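# Three arms assemble a wafer body and tie bar between pipes

## Task

Using the arm mounting positions in the scene frame (arm1 near x=+0.55, y=0, z=+0.72, pointing toward 180 degrees; arm2 near x=0, y=+0.65, z=+0.72, pointing toward -90 degrees; arm3 near x=0, y=-0.65, z=+0.72, pointing toward +90 degrees, with angles measured counter-clockwise from +x), place the plain cylindrical wafer body between the two pipe ends. Both of its ends must rest within the raised ring on the pipe face each one touches. Seat the tie bar fully down in the slotted lugs of both pipe ends, with one head beyond each lug. The pipe ends are spring-loaded apart and can be squeezed together. Any number of the arms may be used. Everything must stay in place on its own, not just because a robot is holding it. Finish by releasing all parts and moving the arms away.

## Robot and tools

Setup. There are three identical arms, arm1, arm2 and arm3. Each is a Kinova Gen3 with seven revolute joints, a Robotiq 2F-85 parallel gripper and a wrist camera. A fixed room camera, cam_high, views the table. The hand can reach roughly 1.0 m from the joint 1 axis. The arms do not coordinate with one another; if one stalls, the rest keep going.

Frame. A single scene frame is shared by everything. Its origin lies on the floor and +z points upward. The arm feet sit on the tabletop at about z=0.72 m, at the positions listed in the task. The hand point lies midway between the fingertips. Its z axis runs along the fingers, and the fingers close along its y axis. No result line prints the feet's exact poses.

Joints. Every motion command is given in joint space as absolute targets, never as offsets. joint1_rad turns the whole arm about its foot; positive is clockwise viewed from above, and at 0 the arm unfolds in the direction its foot points. joint2_rad is the shoulder: 0 is vertical and positive leans the arm forward, range -2.249 to 2.249. joint3_rad twists the upper arm. joint4_rad is the elbow, range -2.579 to 2.579; with joint3 at 0, positive bends in the same sense as positive joint2. joint5_rad twists the forearm. joint6_rad is the wrist bend, range -2.099 to 2.099; with joint5 at 0, positive bends in the same sense as positive joint4. joint7_rad rolls the hand, with positive being counter-clockwise when viewed from behind the hand. Joints 1, 3, 5 and 7 accept -69.115 to 69.115. All joint values are in radians, and a joint counts as done within ±0.01. gripper_m is the fingertip gap in metres, from 0 (closed) to 0.085 (open), with ±0.003 tolerance.

execute_actions. The argument actions is a list holding one action or none. An action is an object keyed by robot name ("arm1", "arm2", "arm3"). Each robot maps to {"joints": {...}}, where you list any of joint1_rad ... joint7_rad and gripper_m as absolute targets. Every motion in the action starts at the same moment, but each may finish at its own time. A joint or arm that you omit may keep driving toward its previous target. cameras is optional: a list drawn from arm1_cam_wrist, arm2_cam_wrist, arm3_cam_wrist, cam_high or "all". If omitted, null or ["all"], you get every camera; [] gives no images. An unknown key, unknown camera or out-of-range number causes the whole call to be rejected, and nothing moves. Passing an empty actions list only reports state and images. No single action may last more than 15 s.

wait. The argument seconds runs from 0 to 10. Nothing new is commanded, the simulation continues, and the result matches that of an empty execute_actions.

zoom_image. Give a camera name and region [x0, y0, x1, y1] in pixels of that camera's latest full image, with (0,0) at the top-left. The region can be at most 504 by 504. All cameras produce 672x504 images.

read_manual. The optional section argument (only "licences") returns licence texts. It does nothing to the robots.

finished_scene. The argument scene is the number of the current scene. It closes the scene after the last command has been held, and it cannot be undone. Its result says whether the goal was met. Call it only once everything is resting stably and the grippers are open and clear.

Motion behaviour. Joint speed and acceleration are limited. From rest, the joints are timed to arrive together. Reversing a motion halts them together. After a long move, the arm may still be short of the target when the result arrives. The path between two postures can sweep widely, so check clearance.

Result lines. joint_positions gives the current joint values. The pictures line lists the order of the returned images. joint_status reports the outcome of each commanded motion. "done" may rest slightly off target, and repeating the same target will not move it. "off_target" means it stopped short and may still be pushing. "contact_stop" and "time_out" mean the target was dropped and the joint holds where it ended. "not_followed" means a built-in collision check withheld that arm's targets; the arm may retry them on later actions until valid targets arrive or the way clears. The message "joint command not followed", often followed by a cause: line, marks this, but its gripper command still runs. on_its_own describes motion you did not command. "limit_stop_at_motor_heat" follows a heat stop; resend the target.

Hazards. The arms do not halt on contact and can push hard. A hard press between two robots fails the task and ends the run, and a hard collision can too. The collision check can react too late, and it ignores a gripper or gripper housing against another arm. If contact torque reaches a joint's load limit (51.3 N m for joints 1-4, 32.3 N m for joints 5-7, held weight included), that arm freezes for 10 s and skips the rest of the call. Holding loads heats the motors, even while you think. A MOTOR HOT line appears from 60 °C. At 75 °C an OVER-TEMPERATURE FAULT makes the arm sag until it cools. Knocking parts out of the work area fails the task. Drops, slips, slams and heavy pushing lower the result. Loose parts may occasionally get a brief push from outside. The simulation runs on while you compose each reply, and the robots hold the last command during that time.

Each tool is called after ">>>" as name(argument=value, ...) on one line, values as JSON.

## Session

>>> execute_actions(actions=[])

Scene clock: 0.00 s.
Motor temperatures (°C, as the motors report them): arm1=[29 25 23 28 34 29 41] | arm2=[27 26 25 27 34 30 34] | arm3=[30 29 26 25 33 41 41]
arm1.joint_positions: joint1_rad=-0.009 joint2_rad=-0.398 joint3_rad=-0.079 joint4_rad=+1.509 joint5_rad=-0.035 joint6_rad=+2.027 joint7_rad=+1.479 gripper_m=+0.085
arm1.joint_status: not commanded
arm1.hand: x=+0.4320 y=-0.0029 z=+1.2276 quat_wxyz=(-0.004, -1.000, -0.025, +0.002) (m; scene frame)
arm2.joint_positions: joint1_rad=-0.008 joint2_rad=-0.397 joint3_rad=-0.073 joint4_rad=+1.512 joint5_rad=-0.031 joint6_rad=+2.023 joint7_rad=+1.480 gripper_m=+0.085
arm2.joint_status: not commanded
arm2.hand: x=+0.0096 y=+0.5278 z=+1.2444 quat_wxyz=(+0.004, -0.691, -0.723, +0.003) (m; scene frame)
arm3.joint_positions: joint1_rad=-0.007 joint2_rad=-0.398 joint3_rad=-0.073 joint4_rad=+1.514 joint5_rad=-0.035 joint6_rad=+2.027 joint7_rad=+1.476 gripper_m=+0.085
arm3.joint_status: not commanded
arm3.hand: x=+0.0033 y=-0.5260 z=+1.3205 quat_wxyz=(+0.009, +0.708, -0.707, +0.001) (m; scene frame)
pictures: arm1_cam_wrist, arm2_cam_wrist, arm3_cam_wrist, cam_high
Images, in order (width x height): arm1_cam_wrist 672x504, arm2_cam_wrist 672x504, arm3_cam_wrist 672x504, cam_high 672x504.

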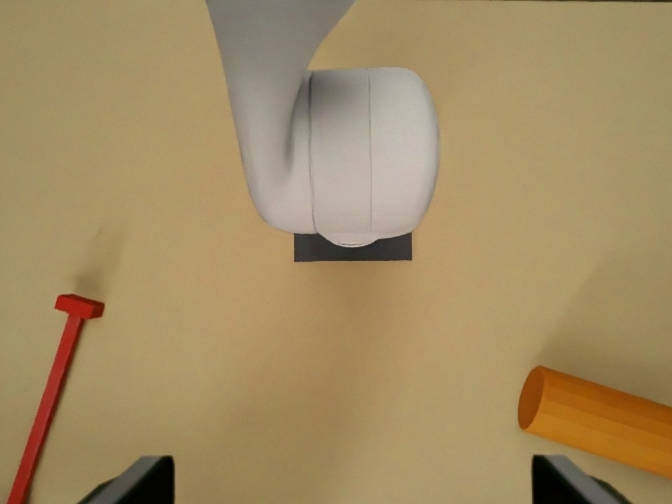

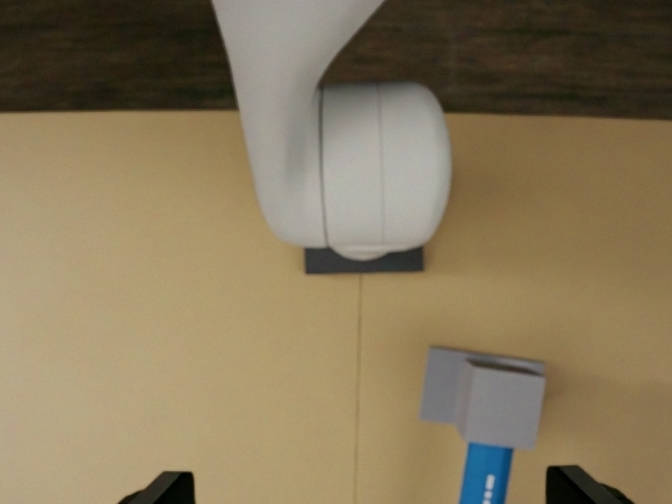

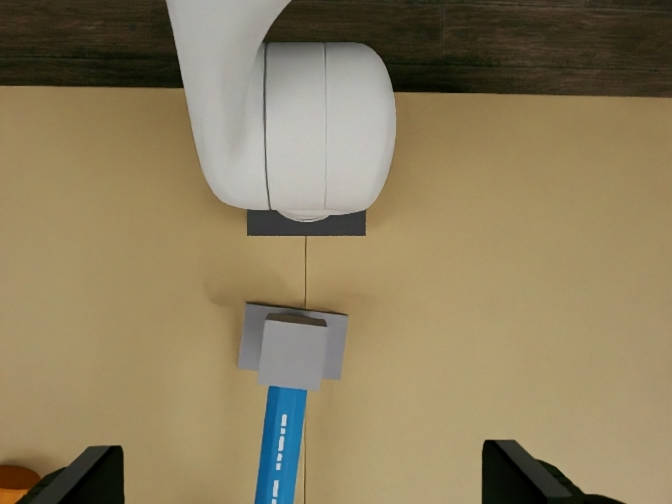

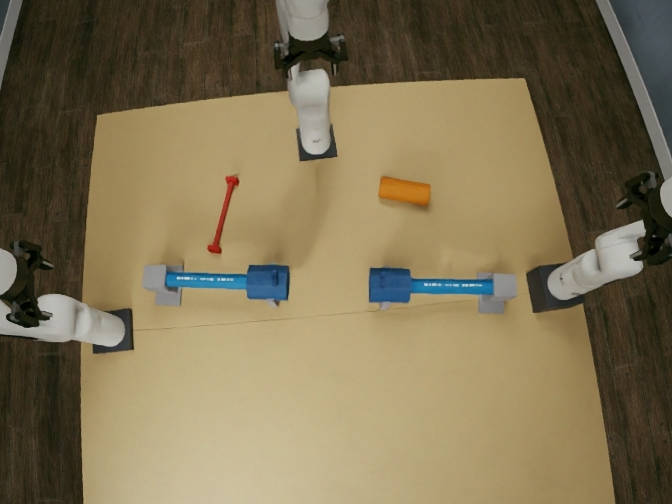

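>>> zoom_image(camera="cam_high", region=[130, 150, 530, 330])

Region (130, 150, 530, 330) of cam_high's 672x504 image, scaled by 1.260, with more detail than that image has; it fills the top 227 rows of this view, and the rest is white.

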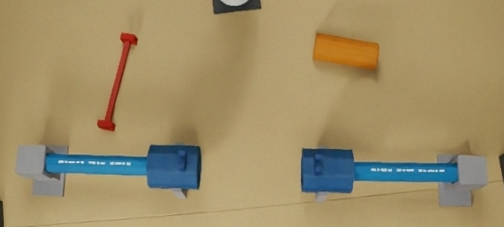

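>>> execute_actions(actions=[{"arm1":{"joints":{"joint1_rad":0,"joint2_rad":0.3315,"joint3_rad":0,"joint4_rad":1.148,"joint5_rad":0,"joint6_rad":1.662,"joint7_rad":1.571}}}], cameras=["arm1_cam_wrist"])

Scene clock: 4.97 s.
Motor temperatures (°C, as the motors report them): arm1=[29 25 23 28 34 29 41] | arm2=[27 26 25 28 34 30 34] | arm3=[30 29 26 25 33 41 41]
arm1.joint_positions: joint1_rad=+0.000 joint2_rad=+0.331 joint3_rad=+0.000 joint4_rad=+1.148 joint5_rad=+0.000 joint6_rad=+1.662 joint7_rad=+1.571 gripper_m=+0.085
arm1.joint_status: all done
arm1.hand: x=+0.1002 y=+0.0080 z=+1.1273 quat_wxyz=(-0.004, -1.000, -0.022, +0.001) (m; scene frame)
arm2.joint_positions: joint1_rad=-0.008 joint2_rad=-0.397 joint3_rad=-0.073 joint4_rad=+1.512 joint5_rad=-0.031 joint6_rad=+2.023 joint7_rad=+1.480 gripper_m=+0.085
arm2.joint_status: not commanded
arm2.hand: x=+0.0096 y=+0.5278 z=+1.2444 quat_wxyz=(+0.004, -0.691, -0.723, +0.003) (m; scene frame)
arm3.joint_positions: joint1_rad=-0.007 joint2_rad=-0.398 joint3_rad=-0.073 joint4_rad=+1.514 joint5_rad=-0.035 joint6_rad=+2.027 joint7_rad=+1.476 gripper_m=+0.085
arm3.joint_status: not commanded
arm3.hand: x=+0.0033 y=-0.5260 z=+1.3205 quat_wxyz=(+0.009, +0.708, -0.707, +0.001) (m; scene frame)
pictures: arm1_cam_wrist
Images, in order (width x height): arm1_cam_wrist 672x504.

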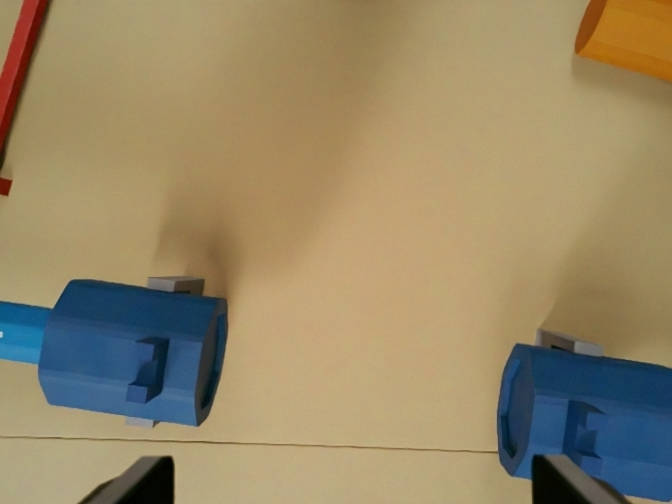

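>>> execute_actions(actions=[{"arm1":{"joints":{"joint1_rad":-0.935,"joint2_rad":0.2354,"joint4_rad":1.955,"joint6_rad":0.951,"joint7_rad":2.077}}}], cameras=["arm1_cam_wrist"])

Scene clock: 7.87 s.
Motor temperatures (°C, as the motors report them): arm1=[29 25 23 28 34 29 41] | arm2=[27 26 25 28 34 30 34] | arm3=[30 29 26 25 33 41 41]
arm1.joint_positions: joint1_rad=-0.935 joint2_rad=+0.235 joint3_rad=+0.000 joint4_rad=+1.955 joint5_rad=+0.000 joint6_rad=+0.951 joint7_rad=+2.077 gripper_m=+0.085
arm1.joint_status: all done
arm1.hand: x=+0.3323 y=-0.2785 z=+0.9290 quat_wxyz=(-0.002, -0.737, -0.676, +0.003) (m; scene frame)
arm2.joint_positions: joint1_rad=-0.008 joint2_rad=-0.397 joint3_rad=-0.073 joint4_rad=+1.512 joint5_rad=-0.031 joint6_rad=+2.023 joint7_rad=+1.480 gripper_m=+0.085
arm2.joint_status: not commanded
arm2.hand: x=+0.0096 y=+0.5278 z=+1.2444 quat_wxyz=(+0.004, -0.691, -0.723, +0.003) (m; scene frame)
arm3.joint_positions: joint1_rad=-0.007 joint2_rad=-0.398 joint3_rad=-0.073 joint4_rad=+1.514 joint5_rad=-0.035 joint6_rad=+2.027 joint7_rad=+1.476 gripper_m=+0.085
arm3.joint_status: not commanded
arm3.hand: x=+0.0033 y=-0.5260 z=+1.3205 quat_wxyz=(+0.009, +0.708, -0.707, +0.001) (m; scene frame)
pictures: arm1_cam_wrist
Images, in order (width x height): arm1_cam_wrist 672x504.

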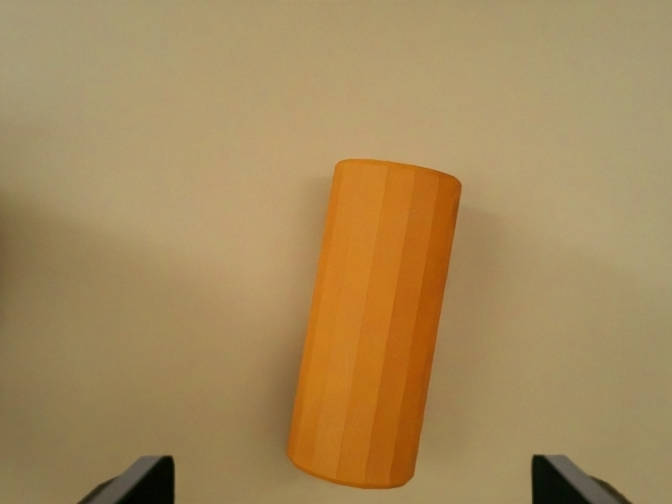

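>>> execute_actions(actions=[{"arm1":{"joints":{"joint1_rad":-0.928,"joint2_rad":0.5845,"joint4_rad":2.2475,"joint6_rad":0.3096,"joint7_rad":1.934}}}], cameras=["arm1_cam_wrist"])

>>> execute_actions(actions=[{"arm1":{"joints":{"gripper_m":0.0}}}], cameras=[])

Scene clock: 9.60 s.
Motor temperatures (°C, as the motors report them): arm1=[29 25 23 28 34 29 41] | arm2=[27 26 25 28 34 30 34] | arm3=[30 29 26 25 33 41 41]
arm1.joint_positions: joint1_rad=-0.928 joint2_rad=+0.584 joint3_rad=+0.000 joint4_rad=+2.248 joint5_rad=+0.000 joint6_rad=+0.310 joint7_rad=+1.934 gripper_m=+0.085
arm1.joint_status: all done
arm1.hand: x=+0.3447 y=-0.2568 z=+0.7537 quat_wxyz=(-0.002, -0.785, -0.619, +0.003) (m; scene frame)
arm2.joint_positions: joint1_rad=-0.008 joint2_rad=-0.397 joint3_rad=-0.073 joint4_rad=+1.512 joint5_rad=-0.031 joint6_rad=+2.023 joint7_rad=+1.480 gripper_m=+0.085
arm2.joint_status: not commanded
arm2.hand: x=+0.0096 y=+0.5278 z=+1.2444 quat_wxyz=(+0.004, -0.691, -0.723, +0.003) (m; scene frame)
arm3.joint_positions: joint1_rad=-0.007 joint2_rad=-0.398 joint3_rad=-0.073 joint4_rad=+1.514 joint5_rad=-0.035 joint6_rad=+2.027 joint7_rad=+1.476 gripper_m=+0.085
arm3.joint_status: not commanded
arm3.hand: x=+0.0033 y=-0.5260 z=+1.3205 quat_wxyz=(+0.009, +0.708, -0.707, +0.001) (m; scene frame)
pictures: arm1_cam_wrist
Images, in order (width x height): arm1_cam_wrist 672x504.

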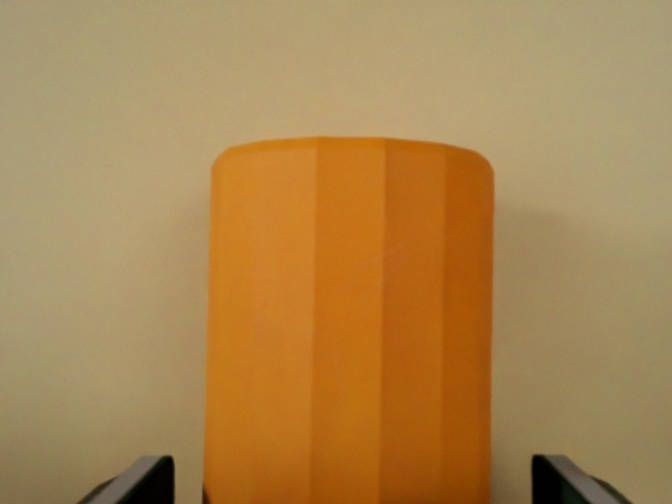

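Scene clock: 10.70 s.
Motor temperatures (°C, as the motors report them): arm1=[29 25 23 28 34 29 41] | arm2=[27 26 25 28 34 30 34] | arm3=[30 29 26 25 33 41 41]
arm1.joint_positions: joint1_rad=-0.928 joint2_rad=+0.582 joint3_rad=+0.000 joint4_rad=+2.248 joint5_rad=+0.000 joint6_rad=+0.311 joint7_rad=+1.934 gripper_m=+0.061
arm1.joint_status: gripper_m off_target (ended at +0.061, target +0.000)
arm1.hand: x=+0.3446 y=-0.2569 z=+0.7546 quat_wxyz=(-0.003, -0.785, -0.619, +0.004) (m; scene frame)
arm2.joint_positions: joint1_rad=-0.008 joint2_rad=-0.397 joint3_rad=-0.073 joint4_rad=+1.512 joint5_rad=-0.031 joint6_rad=+2.023 joint7_rad=+1.480 gripper_m=+0.085
arm2.joint_status: not commanded
arm2.hand: x=+0.0096 y=+0.5278 z=+1.2444 quat_wxyz=(+0.004, -0.691, -0.723, +0.003) (m; scene frame)
arm3.joint_positions: joint1_rad=-0.007 joint2_rad=-0.398 joint3_rad=-0.073 joint4_rad=+1.514 joint5_rad=-0.035 joint6_rad=+2.027 joint7_rad=+1.476 gripper_m=+0.085
arm3.joint_status: not commanded
arm3.hand: x=+0.0033 y=-0.5260 z=+1.3205 quat_wxyz=(+0.009, +0.708, -0.707, +0.001) (m; scene frame)
pictures: none
No camera images: the call's "cameras" was empty. Leave "cameras" out to get every camera's image.

>>> execute_actions(actions=[{"arm1":{"joints":{"joint1_rad":-0.04,"joint2_rad":0.479,"joint4_rad":1.405,"joint6_rad":1.258,"joint7_rad":2.927}},"arm2":{"joints":{"joint1_rad":-0.234,"joint2_rad":0.24,"joint3_rad":0,"joint4_rad":1.7439,"joint5_rad":0,"joint6_rad":1.158,"joint7_rad":1.207}},"arm3":{"joints":{"joint1_rad":0.05,"joint2_rad":0.2487,"joint3_rad":0,"joint4_rad":2.0174,"joint5_rad":0,"joint6_rad":0.8755,"joint7_rad":1.49}}}])

Scene clock: 13.20 s.
Motor temperatures (°C, as the motors report them): arm1=[29 25 23 28 34 29 41] | arm2=[27 26 25 28 34 30 34] | arm3=[30 29 26 25 33 41 41]
arm1.joint_positions: joint1_rad=-0.040 joint2_rad=+0.481 joint3_rad=+0.000 joint4_rad=+1.406 joint5_rad=+0.000 joint6_rad=+1.258 joint7_rad=+2.927 gripper_m=+0.061
arm1.joint_status: all done
arm1.hand: x=+0.0578 y=-0.0149 z=+0.9764 quat_wxyz=(-0.003, -0.752, -0.660, +0.002) (m; scene frame)
arm2.joint_positions: joint1_rad=-0.234 joint2_rad=+0.240 joint3_rad=+0.000 joint4_rad=+1.744 joint5_rad=+0.000 joint6_rad=+1.158 joint7_rad=+1.207 gripper_m=+0.085
arm2.joint_status: all done
arm2.hand: x=+0.0863 y=+0.2695 z=+0.9987 quat_wxyz=(+0.005, -0.736, -0.677, +0.002) (m; scene frame)
arm3.joint_positions: joint1_rad=+0.050 joint2_rad=+0.249 joint3_rad=+0.000 joint4_rad=+2.017 joint5_rad=+0.000 joint6_rad=+0.875 joint7_rad=+1.490 gripper_m=+0.085
arm3.joint_status: all done
arm3.hand: x=+0.0411 y=-0.3045 z=+0.9983 quat_wxyz=(+0.007, +0.662, -0.750, +0.002) (m; scene frame)
pictures: arm1_cam_wrist, arm2_cam_wrist, arm3_cam_wrist, cam_high
Images, in order (width x height): arm1_cam_wrist 672x504, arm2_cam_wrist 672x504, arm3_cam_wrist 672x504, cam_high 672x504.

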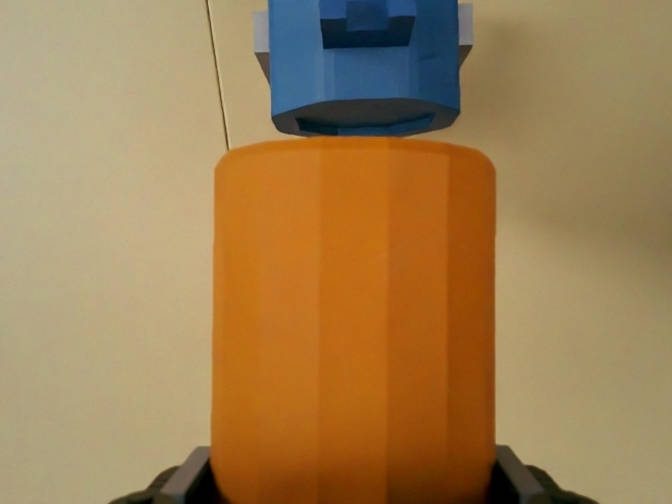

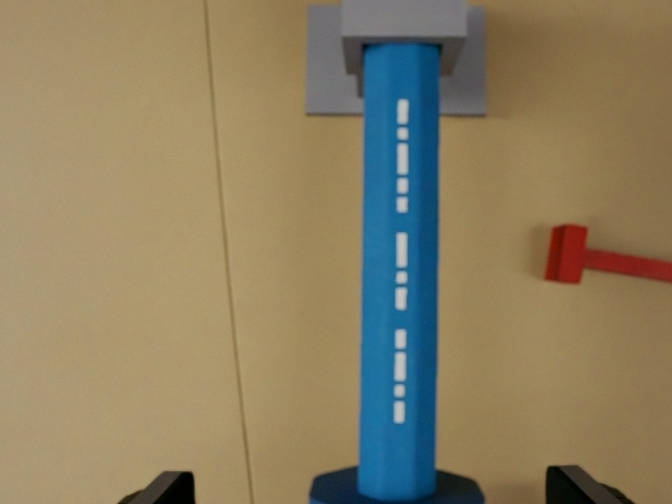

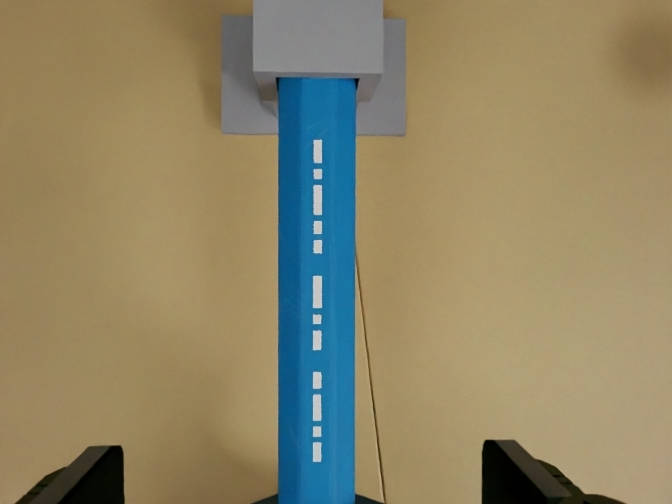

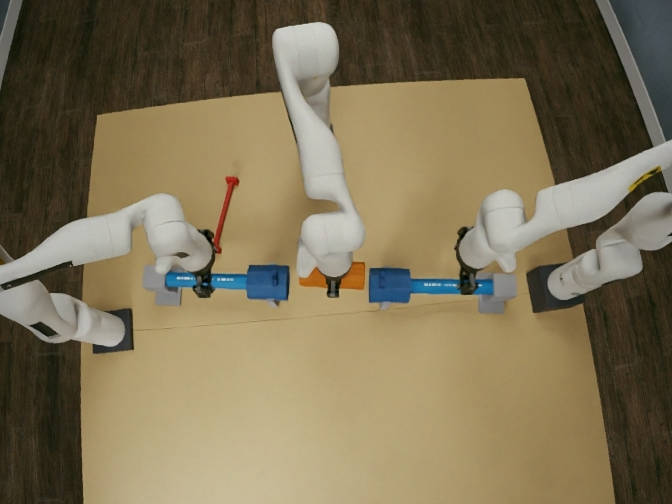

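>>> execute_actions(actions=[{"arm1":{"joints":{"joint2_rad":0.7118,"joint4_rad":1.6803,"joint6_rad":0.7495}},"arm2":{"joints":{"joint1_rad":-0.278,"joint2_rad":0.6023,"joint4_rad":2.0283,"joint6_rad":0.511,"joint7_rad":1.163}},"arm3":{"joints":{"joint1_rad":0.024,"joint2_rad":0.757,"joint4_rad":2.2056,"joint6_rad":0.179,"joint7_rad":1.464}}}])

Scene clock: 15.17 s.
Motor temperatures (°C, as the motors report them): arm1=[29 25 23 28 34 29 41] | arm2=[27 26 25 28 34 30 34] | arm3=[30 29 26 25 33 41 41]
arm1.joint_positions: joint1_rad=-0.040 joint2_rad=+0.713 joint3_rad=+0.000 joint4_rad=+1.681 joint5_rad=+0.000 joint6_rad=+0.749 joint7_rad=+2.927 gripper_m=+0.061
arm1.joint_status: all done
arm1.hand: x=+0.0615 y=-0.0159 z=+0.7885 quat_wxyz=(-0.003, -0.752, -0.660, +0.002) (m; scene frame)
arm2.joint_positions: joint1_rad=-0.278 joint2_rad=+0.602 joint3_rad=+0.000 joint4_rad=+2.028 joint5_rad=+0.000 joint6_rad=+0.511 joint7_rad=+1.163 gripper_m=+0.085
arm2.joint_status: all done
arm2.hand: x=+0.1022 y=+0.2703 z=+0.7886 quat_wxyz=(+0.005, -0.736, -0.677, +0.002) (m; scene frame)
arm3.joint_positions: joint1_rad=+0.024 joint2_rad=+0.757 joint3_rad=+0.000 joint4_rad=+2.206 joint5_rad=+0.000 joint6_rad=+0.179 joint7_rad=+1.464 gripper_m=+0.085
arm3.joint_status: all done
arm3.hand: x=+0.0305 y=-0.3058 z=+0.7885 quat_wxyz=(+0.006, +0.662, -0.750, +0.001) (m; scene frame)
pictures: arm1_cam_wrist, arm2_cam_wrist, arm3_cam_wrist, cam_high
Images, in order (width x height): arm1_cam_wrist 672x504, arm2_cam_wrist 672x504, arm3_cam_wrist 672x504, cam_high 672x504.

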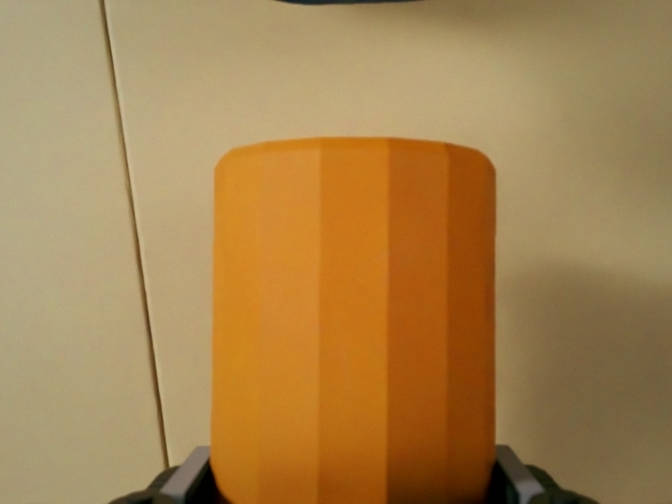

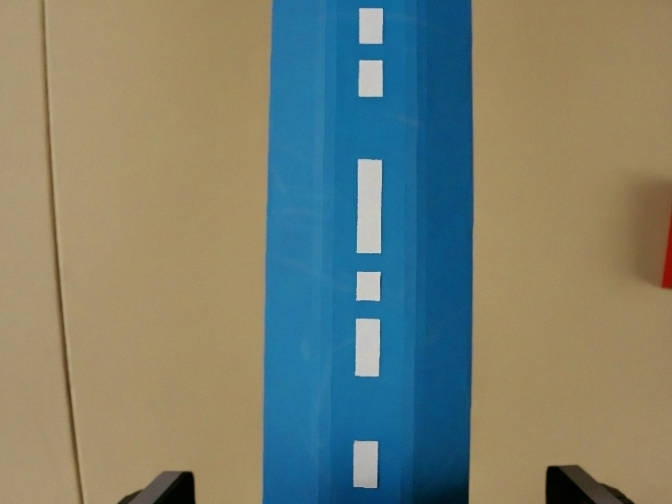

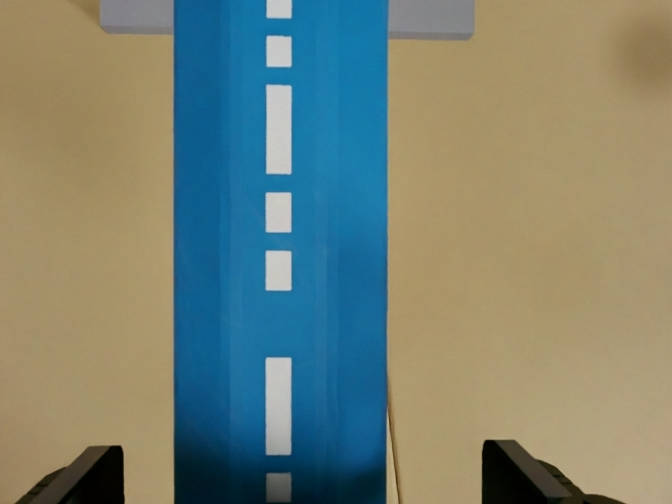

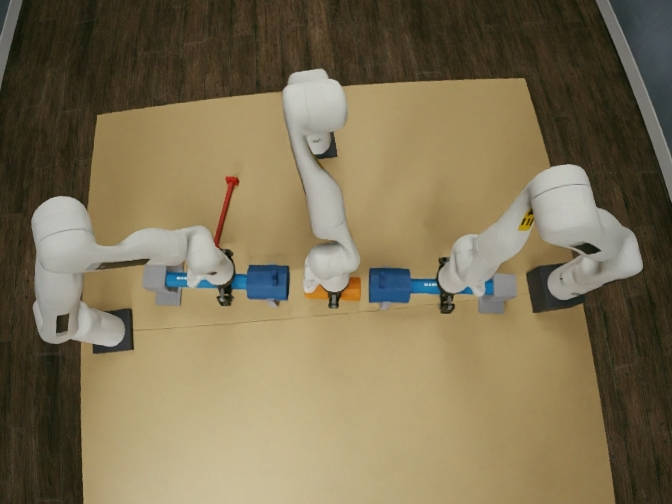

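>>> execute_actions(actions=[{"arm1":{"joints":{"joint2_rad":0.6692,"joint4_rad":1.6611,"joint6_rad":0.8113}},"arm2":{"joints":{"joint1_rad":-0.2163,"joint2_rad":0.6613,"joint4_rad":1.7711,"joint6_rad":0.7092,"joint7_rad":1.225,"gripper_m":0.052}},"arm3":{"joints":{"joint1_rad":0.0437,"joint2_rad":0.7762,"joint4_rad":1.9203,"joint6_rad":0.4451,"joint7_rad":1.484,"gripper_m":0.052}}}], cameras=["arm1_cam_wrist","cam_high"])

>>> zoom_image(camera="cam_high", region=[200, 220, 480, 340])

Scene clock: 16.87 s.
Motor temperatures (°C, as the motors report them): arm1=[29 25 23 28 34 29 41] | arm2=[27 26 25 28 34 30 34] | arm3=[30 29 26 25 33 41 41]
arm1.joint_positions: joint1_rad=-0.040 joint2_rad=+0.671 joint3_rad=+0.000 joint4_rad=+1.662 joint5_rad=+0.000 joint6_rad=+0.811 joint7_rad=+2.927 gripper_m=+0.061
arm1.joint_status: all done
arm1.hand: x=+0.0615 y=-0.0157 z=+0.8135 quat_wxyz=(-0.003, -0.752, -0.660, +0.002) (m; scene frame)
arm2.joint_positions: joint1_rad=-0.218 joint2_rad=+0.661 joint3_rad=-0.001 joint4_rad=+1.775 joint5_rad=-0.001 joint6_rad=+0.714 joint7_rad=+1.225 gripper_m=+0.052
arm2.joint_status: all done
arm2.hand: x=+0.0979 y=+0.2000 z=+0.8086 quat_wxyz=(+0.008, -0.735, -0.678, +0.000) (m; scene frame)
arm3.joint_positions: joint1_rad=+0.044 joint2_rad=+0.777 joint3_rad=+0.000 joint4_rad=+1.922 joint5_rad=+0.000 joint6_rad=+0.447 joint7_rad=+1.484 gripper_m=+0.052
arm3.joint_status: all done
arm3.hand: x=+0.0403 y=-0.2230 z=+0.8069 quat_wxyz=(+0.008, +0.662, -0.749, +0.003) (m; scene frame)
pictures: arm1_cam_wrist, cam_high
Images, in order (width x height): arm1_cam_wrist 672x504, cam_high 672x504.

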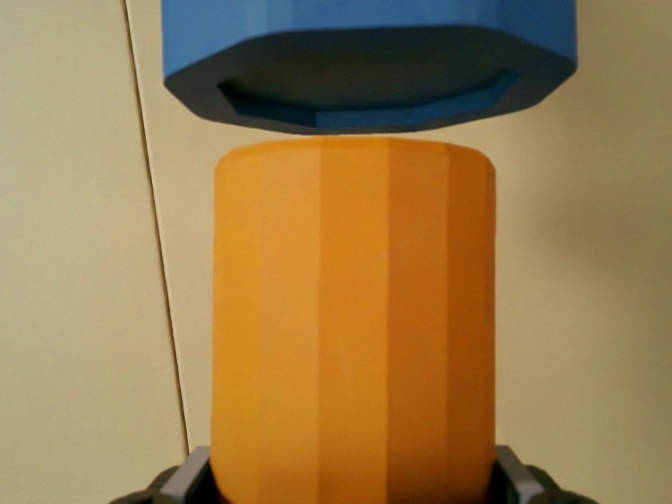

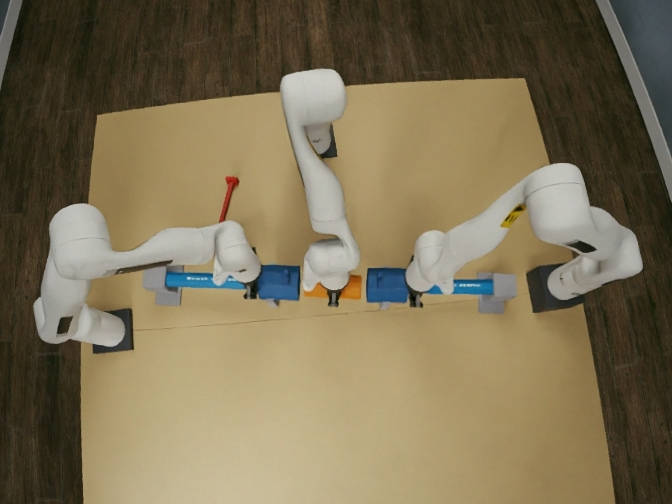

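Region (200, 220, 480, 340) of cam_high's 672x504 image, scaled by 1.800, with more detail than that image has; it fills the top 216 rows of this view, and the rest is white.

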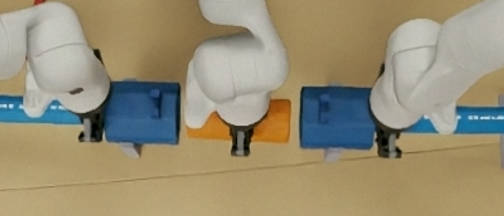

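>>> execute_actions(actions=[{"arm1":{"joints":{"joint2_rad":0.6642,"joint4_rad":1.6722,"joint6_rad":0.8053}},"arm2":{"joints":{"joint1_rad":-0.1985,"joint2_rad":0.7111,"joint4_rad":1.6582,"joint6_rad":0.7723,"joint7_rad":1.243}},"arm3":{"joints":{"joint1_rad":0.0476,"joint2_rad":0.8084,"joint4_rad":1.8216,"joint6_rad":0.5116,"joint7_rad":1.488}}}], cameras=["arm1_cam_wrist","cam_high"])

>>> zoom_image(camera="cam_high", region=[200, 220, 480, 340])

Scene clock: 19.53 s.
Motor temperatures (°C, as the motors report them): arm1=[29 25 23 28 34 29 41] | arm2=[27 26 25 28 34 30 34] | arm3=[30 29 26 25 33 41 41]
arm1.joint_positions: joint1_rad=-0.037 joint2_rad=+0.666 joint3_rad=+0.003 joint4_rad=+1.674 joint5_rad=+0.001 joint6_rad=+0.806 joint7_rad=+2.927 gripper_m=+0.061
arm1.joint_status: all done
arm1.hand: x=+0.0651 y=-0.0124 z=+0.8134 quat_wxyz=(-0.002, -0.753, -0.658, +0.001) (m; scene frame)
arm2.joint_positions: joint1_rad=-0.205 joint2_rad=+0.698 joint3_rad=-0.002 joint4_rad=+1.689 joint5_rad=-0.002 joint6_rad=+0.811 joint7_rad=+1.239 gripper_m=+0.052
arm2.joint_status: joint2_rad time_out (moved +0.037 of +0.050); joint4_rad time_out (moved -0.086 of -0.117); joint6_rad time_out (moved +0.098 of +0.059); the others done
arm2.hand: x=+0.0951 y=+0.1905 z=+0.8097 quat_wxyz=(+0.029, -0.734, -0.678, -0.012) (m; scene frame)
arm3.joint_positions: joint1_rad=+0.048 joint2_rad=+0.810 joint3_rad=+0.000 joint4_rad=+1.831 joint5_rad=-0.001 joint6_rad=+0.520 joint7_rad=+1.487 gripper_m=+0.052
arm3.joint_status: all done
arm3.hand: x=+0.0428 y=-0.2016 z=+0.8053 quat_wxyz=(+0.013, +0.662, -0.750, +0.008) (m; scene frame)
pictures: arm1_cam_wrist, cam_high
Images, in order (width x height): arm1_cam_wrist 672x504, cam_high 672x504.

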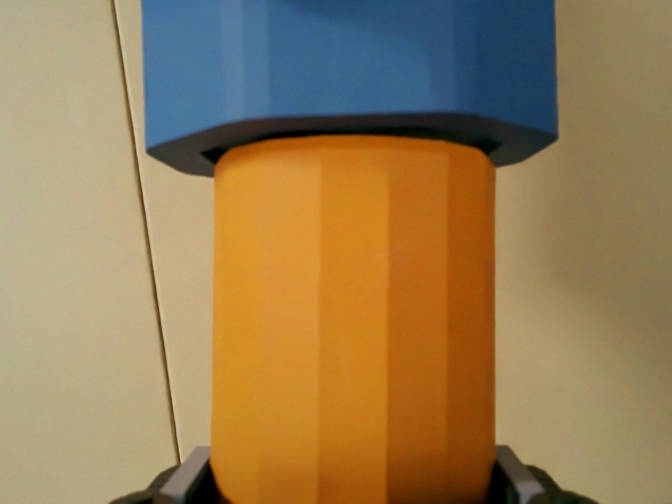

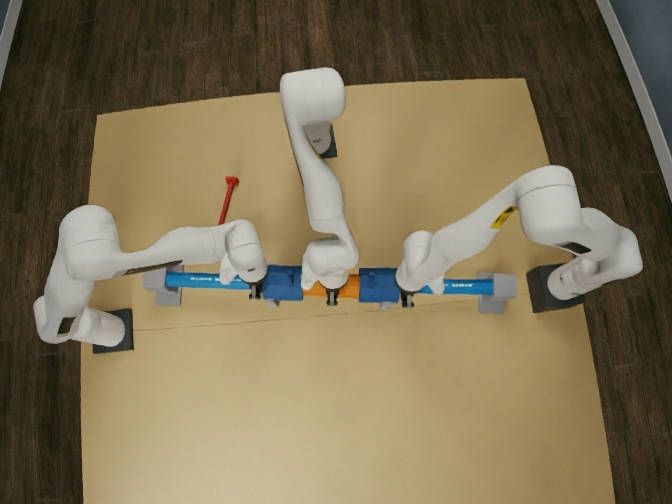

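Region (200, 220, 480, 340) of cam_high's 672x504 image, scaled by 1.800, with more detail than that image has; it fills the top 216 rows of this view, and the rest is white.

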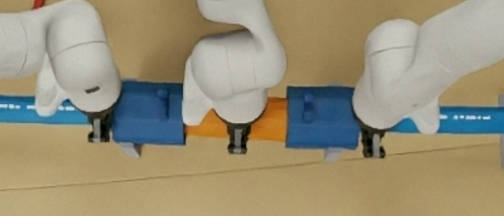

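>>> execute_actions(actions=[{"arm1":{"joints":{"joint1_rad":-0.012,"joint7_rad":2.95}},"arm3":{"joints":{"joint1_rad":0.0503,"joint2_rad":0.8271,"joint4_rad":1.767,"joint6_rad":0.5475}}}], cameras=["arm1_cam_wrist","cam_high"])

>>> zoom_image(camera="cam_high", region=[200, 220, 480, 340])

Scene clock: 21.80 s.
Motor temperatures (°C, as the motors report them): arm1=[29 25 23 28 34 29 41] | arm2=[27 26 25 28 34 30 34] | arm3=[30 29 26 25 33 41 41]
arm1.joint_positions: joint1_rad=-0.015 joint2_rad=+0.666 joint3_rad=-0.003 joint4_rad=+1.674 joint5_rad=-0.002 joint6_rad=+0.806 joint7_rad=+2.950 gripper_m=+0.061
arm1.joint_status: all done
arm1.hand: x=+0.0649 y=-0.0050 z=+0.8132 quat_wxyz=(-0.005, -0.752, -0.659, +0.003) (m; scene frame)
arm2.joint_positions: joint1_rad=-0.205 joint2_rad=+0.697 joint3_rad=-0.003 joint4_rad=+1.691 joint5_rad=-0.002 joint6_rad=+0.814 joint7_rad=+1.239 gripper_m=+0.052
arm2.joint_status: not commanded
arm2.hand: x=+0.0949 y=+0.1925 z=+0.8097 quat_wxyz=(+0.031, -0.734, -0.678, -0.014) (m; scene frame)
arm3.joint_positions: joint1_rad=+0.050 joint2_rad=+0.830 joint3_rad=+0.000 joint4_rad=+1.791 joint5_rad=-0.001 joint6_rad=+0.569 joint7_rad=+1.488 gripper_m=+0.052
arm3.joint_status: joint4_rad time_out (moved -0.040 of -0.064); joint6_rad time_out (moved +0.049 of +0.028); the others done
arm3.hand: x=+0.0437 y=-0.1995 z=+0.8024 quat_wxyz=(+0.023, +0.661, -0.750, +0.018) (m; scene frame)
pictures: arm1_cam_wrist, cam_high
Images, in order (width x height): arm1_cam_wrist 672x504, cam_high 672x504.

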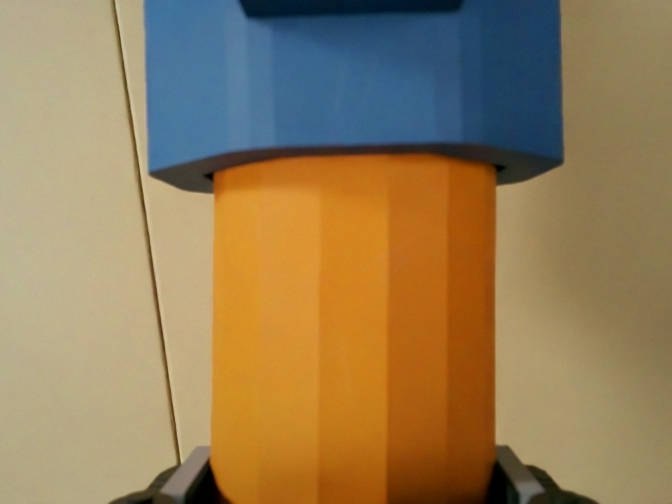

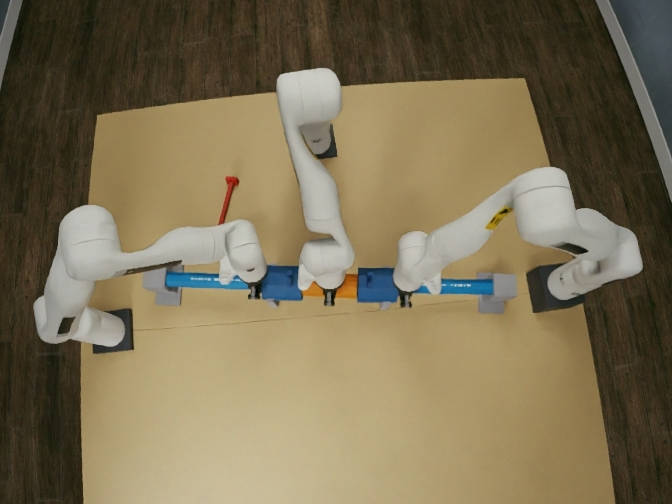

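Region (200, 220, 480, 340) of cam_high's 672x504 image, scaled by 1.800, with more detail than that image has; it fills the top 216 rows of this view, and the rest is white.

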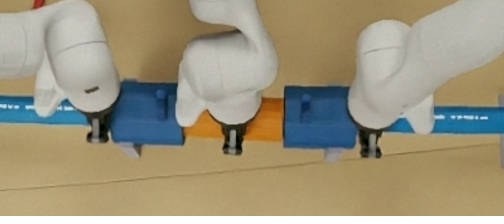

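>>> execute_actions(actions=[{"arm1":{"joints":{"joint1_rad":-0.024,"joint7_rad":2.941}}}], cameras=[])

>>> execute_actions(actions=[{"arm1":{"joints":{"gripper_m":0.085}}}], cameras=[])

>>> execute_actions(actions=[{"arm1":{"joints":{"joint2_rad":0.479,"joint4_rad":1.405,"joint6_rad":1.258}}}], cameras=["arm1_cam_wrist"])

Scene clock: 22.40 s.
Motor temperatures (°C, as the motors report them): arm1=[29 25 23 28 34 29 41] | arm2=[27 26 25 28 34 30 34] | arm3=[30 29 26 25 33 41 41]
arm1.joint_positions: joint1_rad=-0.024 joint2_rad=+0.666 joint3_rad=+0.000 joint4_rad=+1.673 joint5_rad=+0.000 joint6_rad=+0.805 joint7_rad=+2.941 gripper_m=+0.061
arm1.joint_status: all done
arm1.hand: x=+0.0646 y=-0.0077 z=+0.8131 quat_wxyz=(-0.003, -0.752, -0.659, +0.002) (m; scene frame)
arm2.joint_positions: joint1_rad=-0.205 joint2_rad=+0.698 joint3_rad=-0.002 joint4_rad=+1.689 joint5_rad=-0.002 joint6_rad=+0.811 joint7_rad=+1.239 gripper_m=+0.052
arm2.joint_status: not commanded
arm2.hand: x=+0.0948 y=+0.1904 z=+0.8097 quat_wxyz=(+0.029, -0.734, -0.678, -0.012) (m; scene frame)
arm3.joint_positions: joint1_rad=+0.050 joint2_rad=+0.830 joint3_rad=+0.000 joint4_rad=+1.791 joint5_rad=-0.001 joint6_rad=+0.569 joint7_rad=+1.488 gripper_m=+0.052
arm3.joint_status: not commanded
arm3.hand: x=+0.0437 y=-0.1995 z=+0.8024 quat_wxyz=(+0.023, +0.661, -0.750, +0.018) (m; scene frame)
pictures: none
No camera images: the call's "cameras" was empty. Leave "cameras" out to get every camera's image.

Scene clock: 23.63 s.
Motor temperatures (°C, as the motors report them): arm1=[29 25 23 28 34 29 41] | arm2=[27 26 25 28 34 30 34] | arm3=[30 29 26 25 33 41 41]
arm1.joint_positions: joint1_rad=-0.024 joint2_rad=+0.664 joint3_rad=+0.000 joint4_rad=+1.672 joint5_rad=+0.000 joint6_rad=+0.805 joint7_rad=+2.941 gripper_m=+0.085
arm1.joint_status: all done
arm1.hand: x=+0.0636 y=-0.0077 z=+0.8144 quat_wxyz=(-0.002, -0.752, -0.659, +0.003) (m; scene frame)
arm2.joint_positions: joint1_rad=-0.205 joint2_rad=+0.698 joint3_rad=-0.002 joint4_rad=+1.689 joint5_rad=-0.002 joint6_rad=+0.811 joint7_rad=+1.239 gripper_m=+0.052
arm2.joint_status: not commanded
arm2.hand: x=+0.0948 y=+0.1904 z=+0.8097 quat_wxyz=(+0.029, -0.734, -0.678, -0.012) (m; scene frame)
arm3.joint_positions: joint1_rad=+0.050 joint2_rad=+0.830 joint3_rad=+0.000 joint4_rad=+1.791 joint5_rad=-0.001 joint6_rad=+0.569 joint7_rad=+1.488 gripper_m=+0.052
arm3.joint_status: not commanded
arm3.hand: x=+0.0437 y=-0.1997 z=+0.8024 quat_wxyz=(+0.023, +0.661, -0.750, +0.019) (m; scene frame)
pictures: none
No camera images: the call's "cameras" was empty. Leave "cameras" out to get every camera's image.

Scene clock: 24.97 s.
Motor temperatures (°C, as the motors report them): arm1=[29 25 23 28 34 29 41] | arm2=[27 26 25 28 34 30 34] | arm3=[30 29 26 25 33 41 41]
arm1.joint_positions: joint1_rad=-0.024 joint2_rad=+0.479 joint3_rad=+0.000 joint4_rad=+1.405 joint5_rad=+0.000 joint6_rad=+1.258 joint7_rad=+2.941 gripper_m=+0.085
arm1.joint_status: all done
arm1.hand: x=+0.0571 y=-0.0069 z=+0.9774 quat_wxyz=(-0.002, -0.752, -0.659, +0.003) (m; scene frame)
arm2.joint_positions: joint1_rad=-0.205 joint2_rad=+0.698 joint3_rad=-0.002 joint4_rad=+1.689 joint5_rad=-0.002 joint6_rad=+0.811 joint7_rad=+1.239 gripper_m=+0.052
arm2.joint_status: not commanded
arm2.hand: x=+0.0948 y=+0.1904 z=+0.8097 quat_wxyz=(+0.029, -0.734, -0.678, -0.012) (m; scene frame)
arm3.joint_positions: joint1_rad=+0.050 joint2_rad=+0.830 joint3_rad=+0.000 joint4_rad=+1.791 joint5_rad=-0.001 joint6_rad=+0.569 joint7_rad=+1.488 gripper_m=+0.052
arm3.joint_status: not commanded
arm3.hand: x=+0.0437 y=-0.1997 z=+0.8024 quat_wxyz=(+0.023, +0.661, -0.750, +0.019) (m; scene frame)
pictures: arm1_cam_wrist
Images, in order (width x height): arm1_cam_wrist 672x504.

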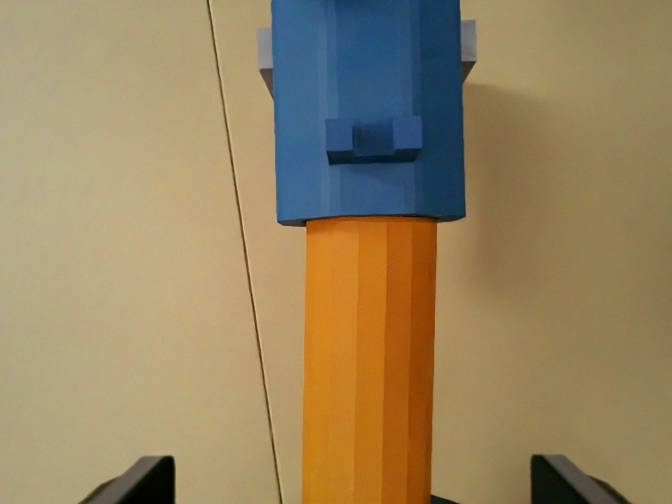

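>>> execute_actions(actions=[{"arm1":{"joints":{"joint1_rad":0.909,"joint2_rad":0.2354,"joint4_rad":1.955,"joint6_rad":0.951,"joint7_rad":2.15}}}], cameras=["arm1_cam_wrist"])

Scene clock: 29.33 s.
Motor temperatures (°C, as the motors report them): arm1=[29 25 23 28 34 29 41] | arm2=[27 26 25 28 34 30 34] | arm3=[30 29 26 25 33 41 41]
arm1.joint_positions: joint1_rad=+0.043 joint2_rad=+0.462 joint3_rad=+0.000 joint4_rad=+1.443 joint5_rad=+0.000 joint6_rad=+1.237 joint7_rad=+2.886 gripper_m=+0.085
arm1.joint_status: joint1_rad time_out (moved +0.067 of +0.933); joint2_rad time_out (moved -0.017 of -0.244); joint4_rad time_out (moved +0.038 of +0.550); joint6_rad time_out (moved -0.021 of -0.307); joint7_rad time_out (moved -0.055 of -0.791)
arm1.hand: x=+0.0661 y=+0.0260 z=+0.9743 quat_wxyz=(-0.002, -0.791, -0.612, +0.003) (m; scene frame)
arm2.joint_positions: joint1_rad=-0.205 joint2_rad=+0.698 joint3_rad=-0.002 joint4_rad=+1.689 joint5_rad=-0.002 joint6_rad=+0.811 joint7_rad=+1.239 gripper_m=+0.052
arm2.joint_status: not commanded
arm2.hand: x=+0.0948 y=+0.1904 z=+0.8097 quat_wxyz=(+0.029, -0.734, -0.678, -0.012) (m; scene frame)
arm3.joint_positions: joint1_rad=+0.050 joint2_rad=+0.830 joint3_rad=+0.000 joint4_rad=+1.791 joint5_rad=-0.001 joint6_rad=+0.569 joint7_rad=+1.488 gripper_m=+0.052
arm3.joint_status: not commanded
arm3.hand: x=+0.0437 y=-0.1997 z=+0.8024 quat_wxyz=(+0.023, +0.661, -0.750, +0.019) (m; scene frame)
pictures: arm1_cam_wrist
joint command not followed: on one or more control steps a check withheld the commanded joint targets of the arm1 arm, and it was not sent them on those steps.
cause: the commanded joint targets would bring a part of the robot too close to another arm; next, command targets that bring no part of the robot closer to that arm.
Images, in order (width x height): arm1_cam_wrist 672x504.

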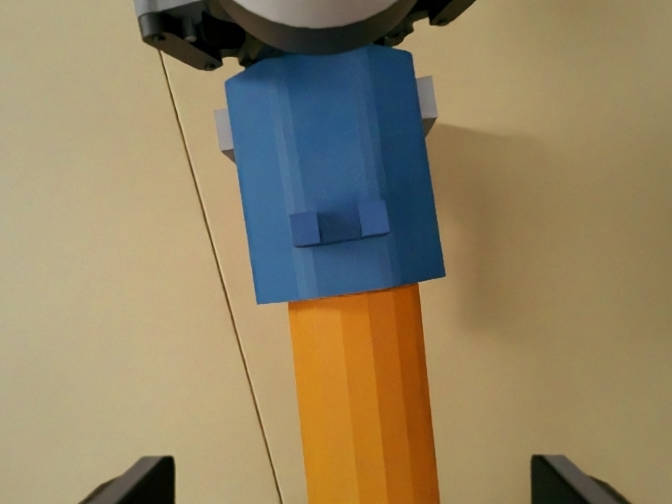

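>>> execute_actions(actions=[{"arm1":{"joints":{"joint1_rad":0.0,"joint2_rad":-0.121,"joint4_rad":1.9862,"joint6_rad":1.2765,"joint7_rad":2.15}}}], cameras=[])

>>> execute_actions(actions=[{"arm1":{"joints":{"joint1_rad":0.909}}}], cameras=[])

>>> execute_actions(actions=[{"arm1":{"joints":{"joint2_rad":0.2354,"joint4_rad":1.955,"joint6_rad":0.951}}}], cameras=["arm1_cam_wrist"])

Scene clock: 31.30 s.
Motor temperatures (°C, as the motors report them): arm1=[29 25 23 28 34 29 41] | arm2=[27 26 25 28 34 30 34] | arm3=[30 29 26 25 33 41 41]
arm1.joint_positions: joint1_rad=+0.000 joint2_rad=-0.121 joint3_rad=+0.000 joint4_rad=+1.986 joint5_rad=+0.000 joint6_rad=+1.277 joint7_rad=+2.150 gripper_m=+0.085
arm1.joint_status: all done
arm1.hand: x=+0.2998 y=+0.0161 z=+1.0266 quat_wxyz=(-0.003, -0.952, -0.307, +0.002) (m; scene frame)
arm2.joint_positions: joint1_rad=-0.205 joint2_rad=+0.698 joint3_rad=-0.002 joint4_rad=+1.689 joint5_rad=-0.002 joint6_rad=+0.811 joint7_rad=+1.239 gripper_m=+0.052
arm2.joint_status: not commanded
arm2.hand: x=+0.0948 y=+0.1904 z=+0.8097 quat_wxyz=(+0.029, -0.734, -0.678, -0.012) (m; scene frame)
arm3.joint_positions: joint1_rad=+0.050 joint2_rad=+0.830 joint3_rad=+0.000 joint4_rad=+1.791 joint5_rad=-0.001 joint6_rad=+0.569 joint7_rad=+1.488 gripper_m=+0.052
arm3.joint_status: not commanded
arm3.hand: x=+0.0437 y=-0.1997 z=+0.8024 quat_wxyz=(+0.023, +0.661, -0.750, +0.019) (m; scene frame)
pictures: none
No camera images: the call's "cameras" was empty. Leave "cameras" out to get every camera's image.

Scene clock: 33.57 s.
Motor temperatures (°C, as the motors report them): arm1=[29 25 23 28 34 29 41] | arm2=[27 26 25 28 34 30 34] | arm3=[30 29 26 25 33 41 41]
arm1.joint_positions: joint1_rad=+0.909 joint2_rad=-0.121 joint3_rad=+0.000 joint4_rad=+1.986 joint5_rad=+0.000 joint6_rad=+1.276 joint7_rad=+2.150 gripper_m=+0.085
arm1.joint_status: all done
arm1.hand: x=+0.4073 y=+0.2086 z=+1.0249 quat_wxyz=(-0.004, -0.990, +0.142, +0.000) (m; scene frame)
arm2.joint_positions: joint1_rad=-0.205 joint2_rad=+0.698 joint3_rad=-0.002 joint4_rad=+1.689 joint5_rad=-0.002 joint6_rad=+0.811 joint7_rad=+1.239 gripper_m=+0.052
arm2.joint_status: not commanded
arm2.hand: x=+0.0948 y=+0.1904 z=+0.8097 quat_wxyz=(+0.029, -0.734, -0.678, -0.012) (m; scene frame)
arm3.joint_positions: joint1_rad=+0.050 joint2_rad=+0.830 joint3_rad=+0.000 joint4_rad=+1.791 joint5_rad=-0.001 joint6_rad=+0.569 joint7_rad=+1.488 gripper_m=+0.052
arm3.joint_status: not commanded
arm3.hand: x=+0.0437 y=-0.1997 z=+0.8024 quat_wxyz=(+0.023, +0.661, -0.750, +0.019) (m; scene frame)
pictures: none
No camera images: the call's "cameras" was empty. Leave "cameras" out to get every camera's image.

Scene clock: 35.03 s.
Motor temperatures (°C, as the motors report them): arm1=[29 25 23 28 34 29 41] | arm2=[27 26 25 28 34 30 34] | arm3=[30 29 26 25 33 41 41]
arm1.joint_positions: joint1_rad=+0.909 joint2_rad=+0.235 joint3_rad=+0.000 joint4_rad=+1.955 joint5_rad=+0.000 joint6_rad=+0.951 joint7_rad=+2.150 gripper_m=+0.085
arm1.joint_status: all done
arm1.hand: x=+0.3396 y=+0.2871 z=+0.9247 quat_wxyz=(-0.004, -0.990, +0.142, +0.001) (m; scene frame)
arm2.joint_positions: joint1_rad=-0.205 joint2_rad=+0.698 joint3_rad=-0.002 joint4_rad=+1.689 joint5_rad=-0.002 joint6_rad=+0.811 joint7_rad=+1.239 gripper_m=+0.052
arm2.joint_status: not commanded
arm2.hand: x=+0.0948 y=+0.1904 z=+0.8097 quat_wxyz=(+0.029, -0.734, -0.678, -0.012) (m; scene frame)
arm3.joint_positions: joint1_rad=+0.050 joint2_rad=+0.830 joint3_rad=+0.000 joint4_rad=+1.791 joint5_rad=-0.001 joint6_rad=+0.569 joint7_rad=+1.488 gripper_m=+0.052
arm3.joint_status: not commanded
arm3.hand: x=+0.0437 y=-0.1997 z=+0.8024 quat_wxyz=(+0.023, +0.661, -0.750, +0.019) (m; scene frame)
pictures: arm1_cam_wrist
Images, in order (width x height): arm1_cam_wrist 672x504.

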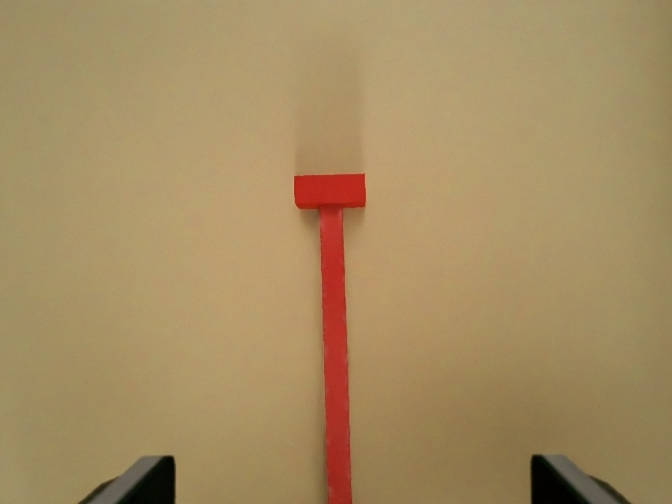

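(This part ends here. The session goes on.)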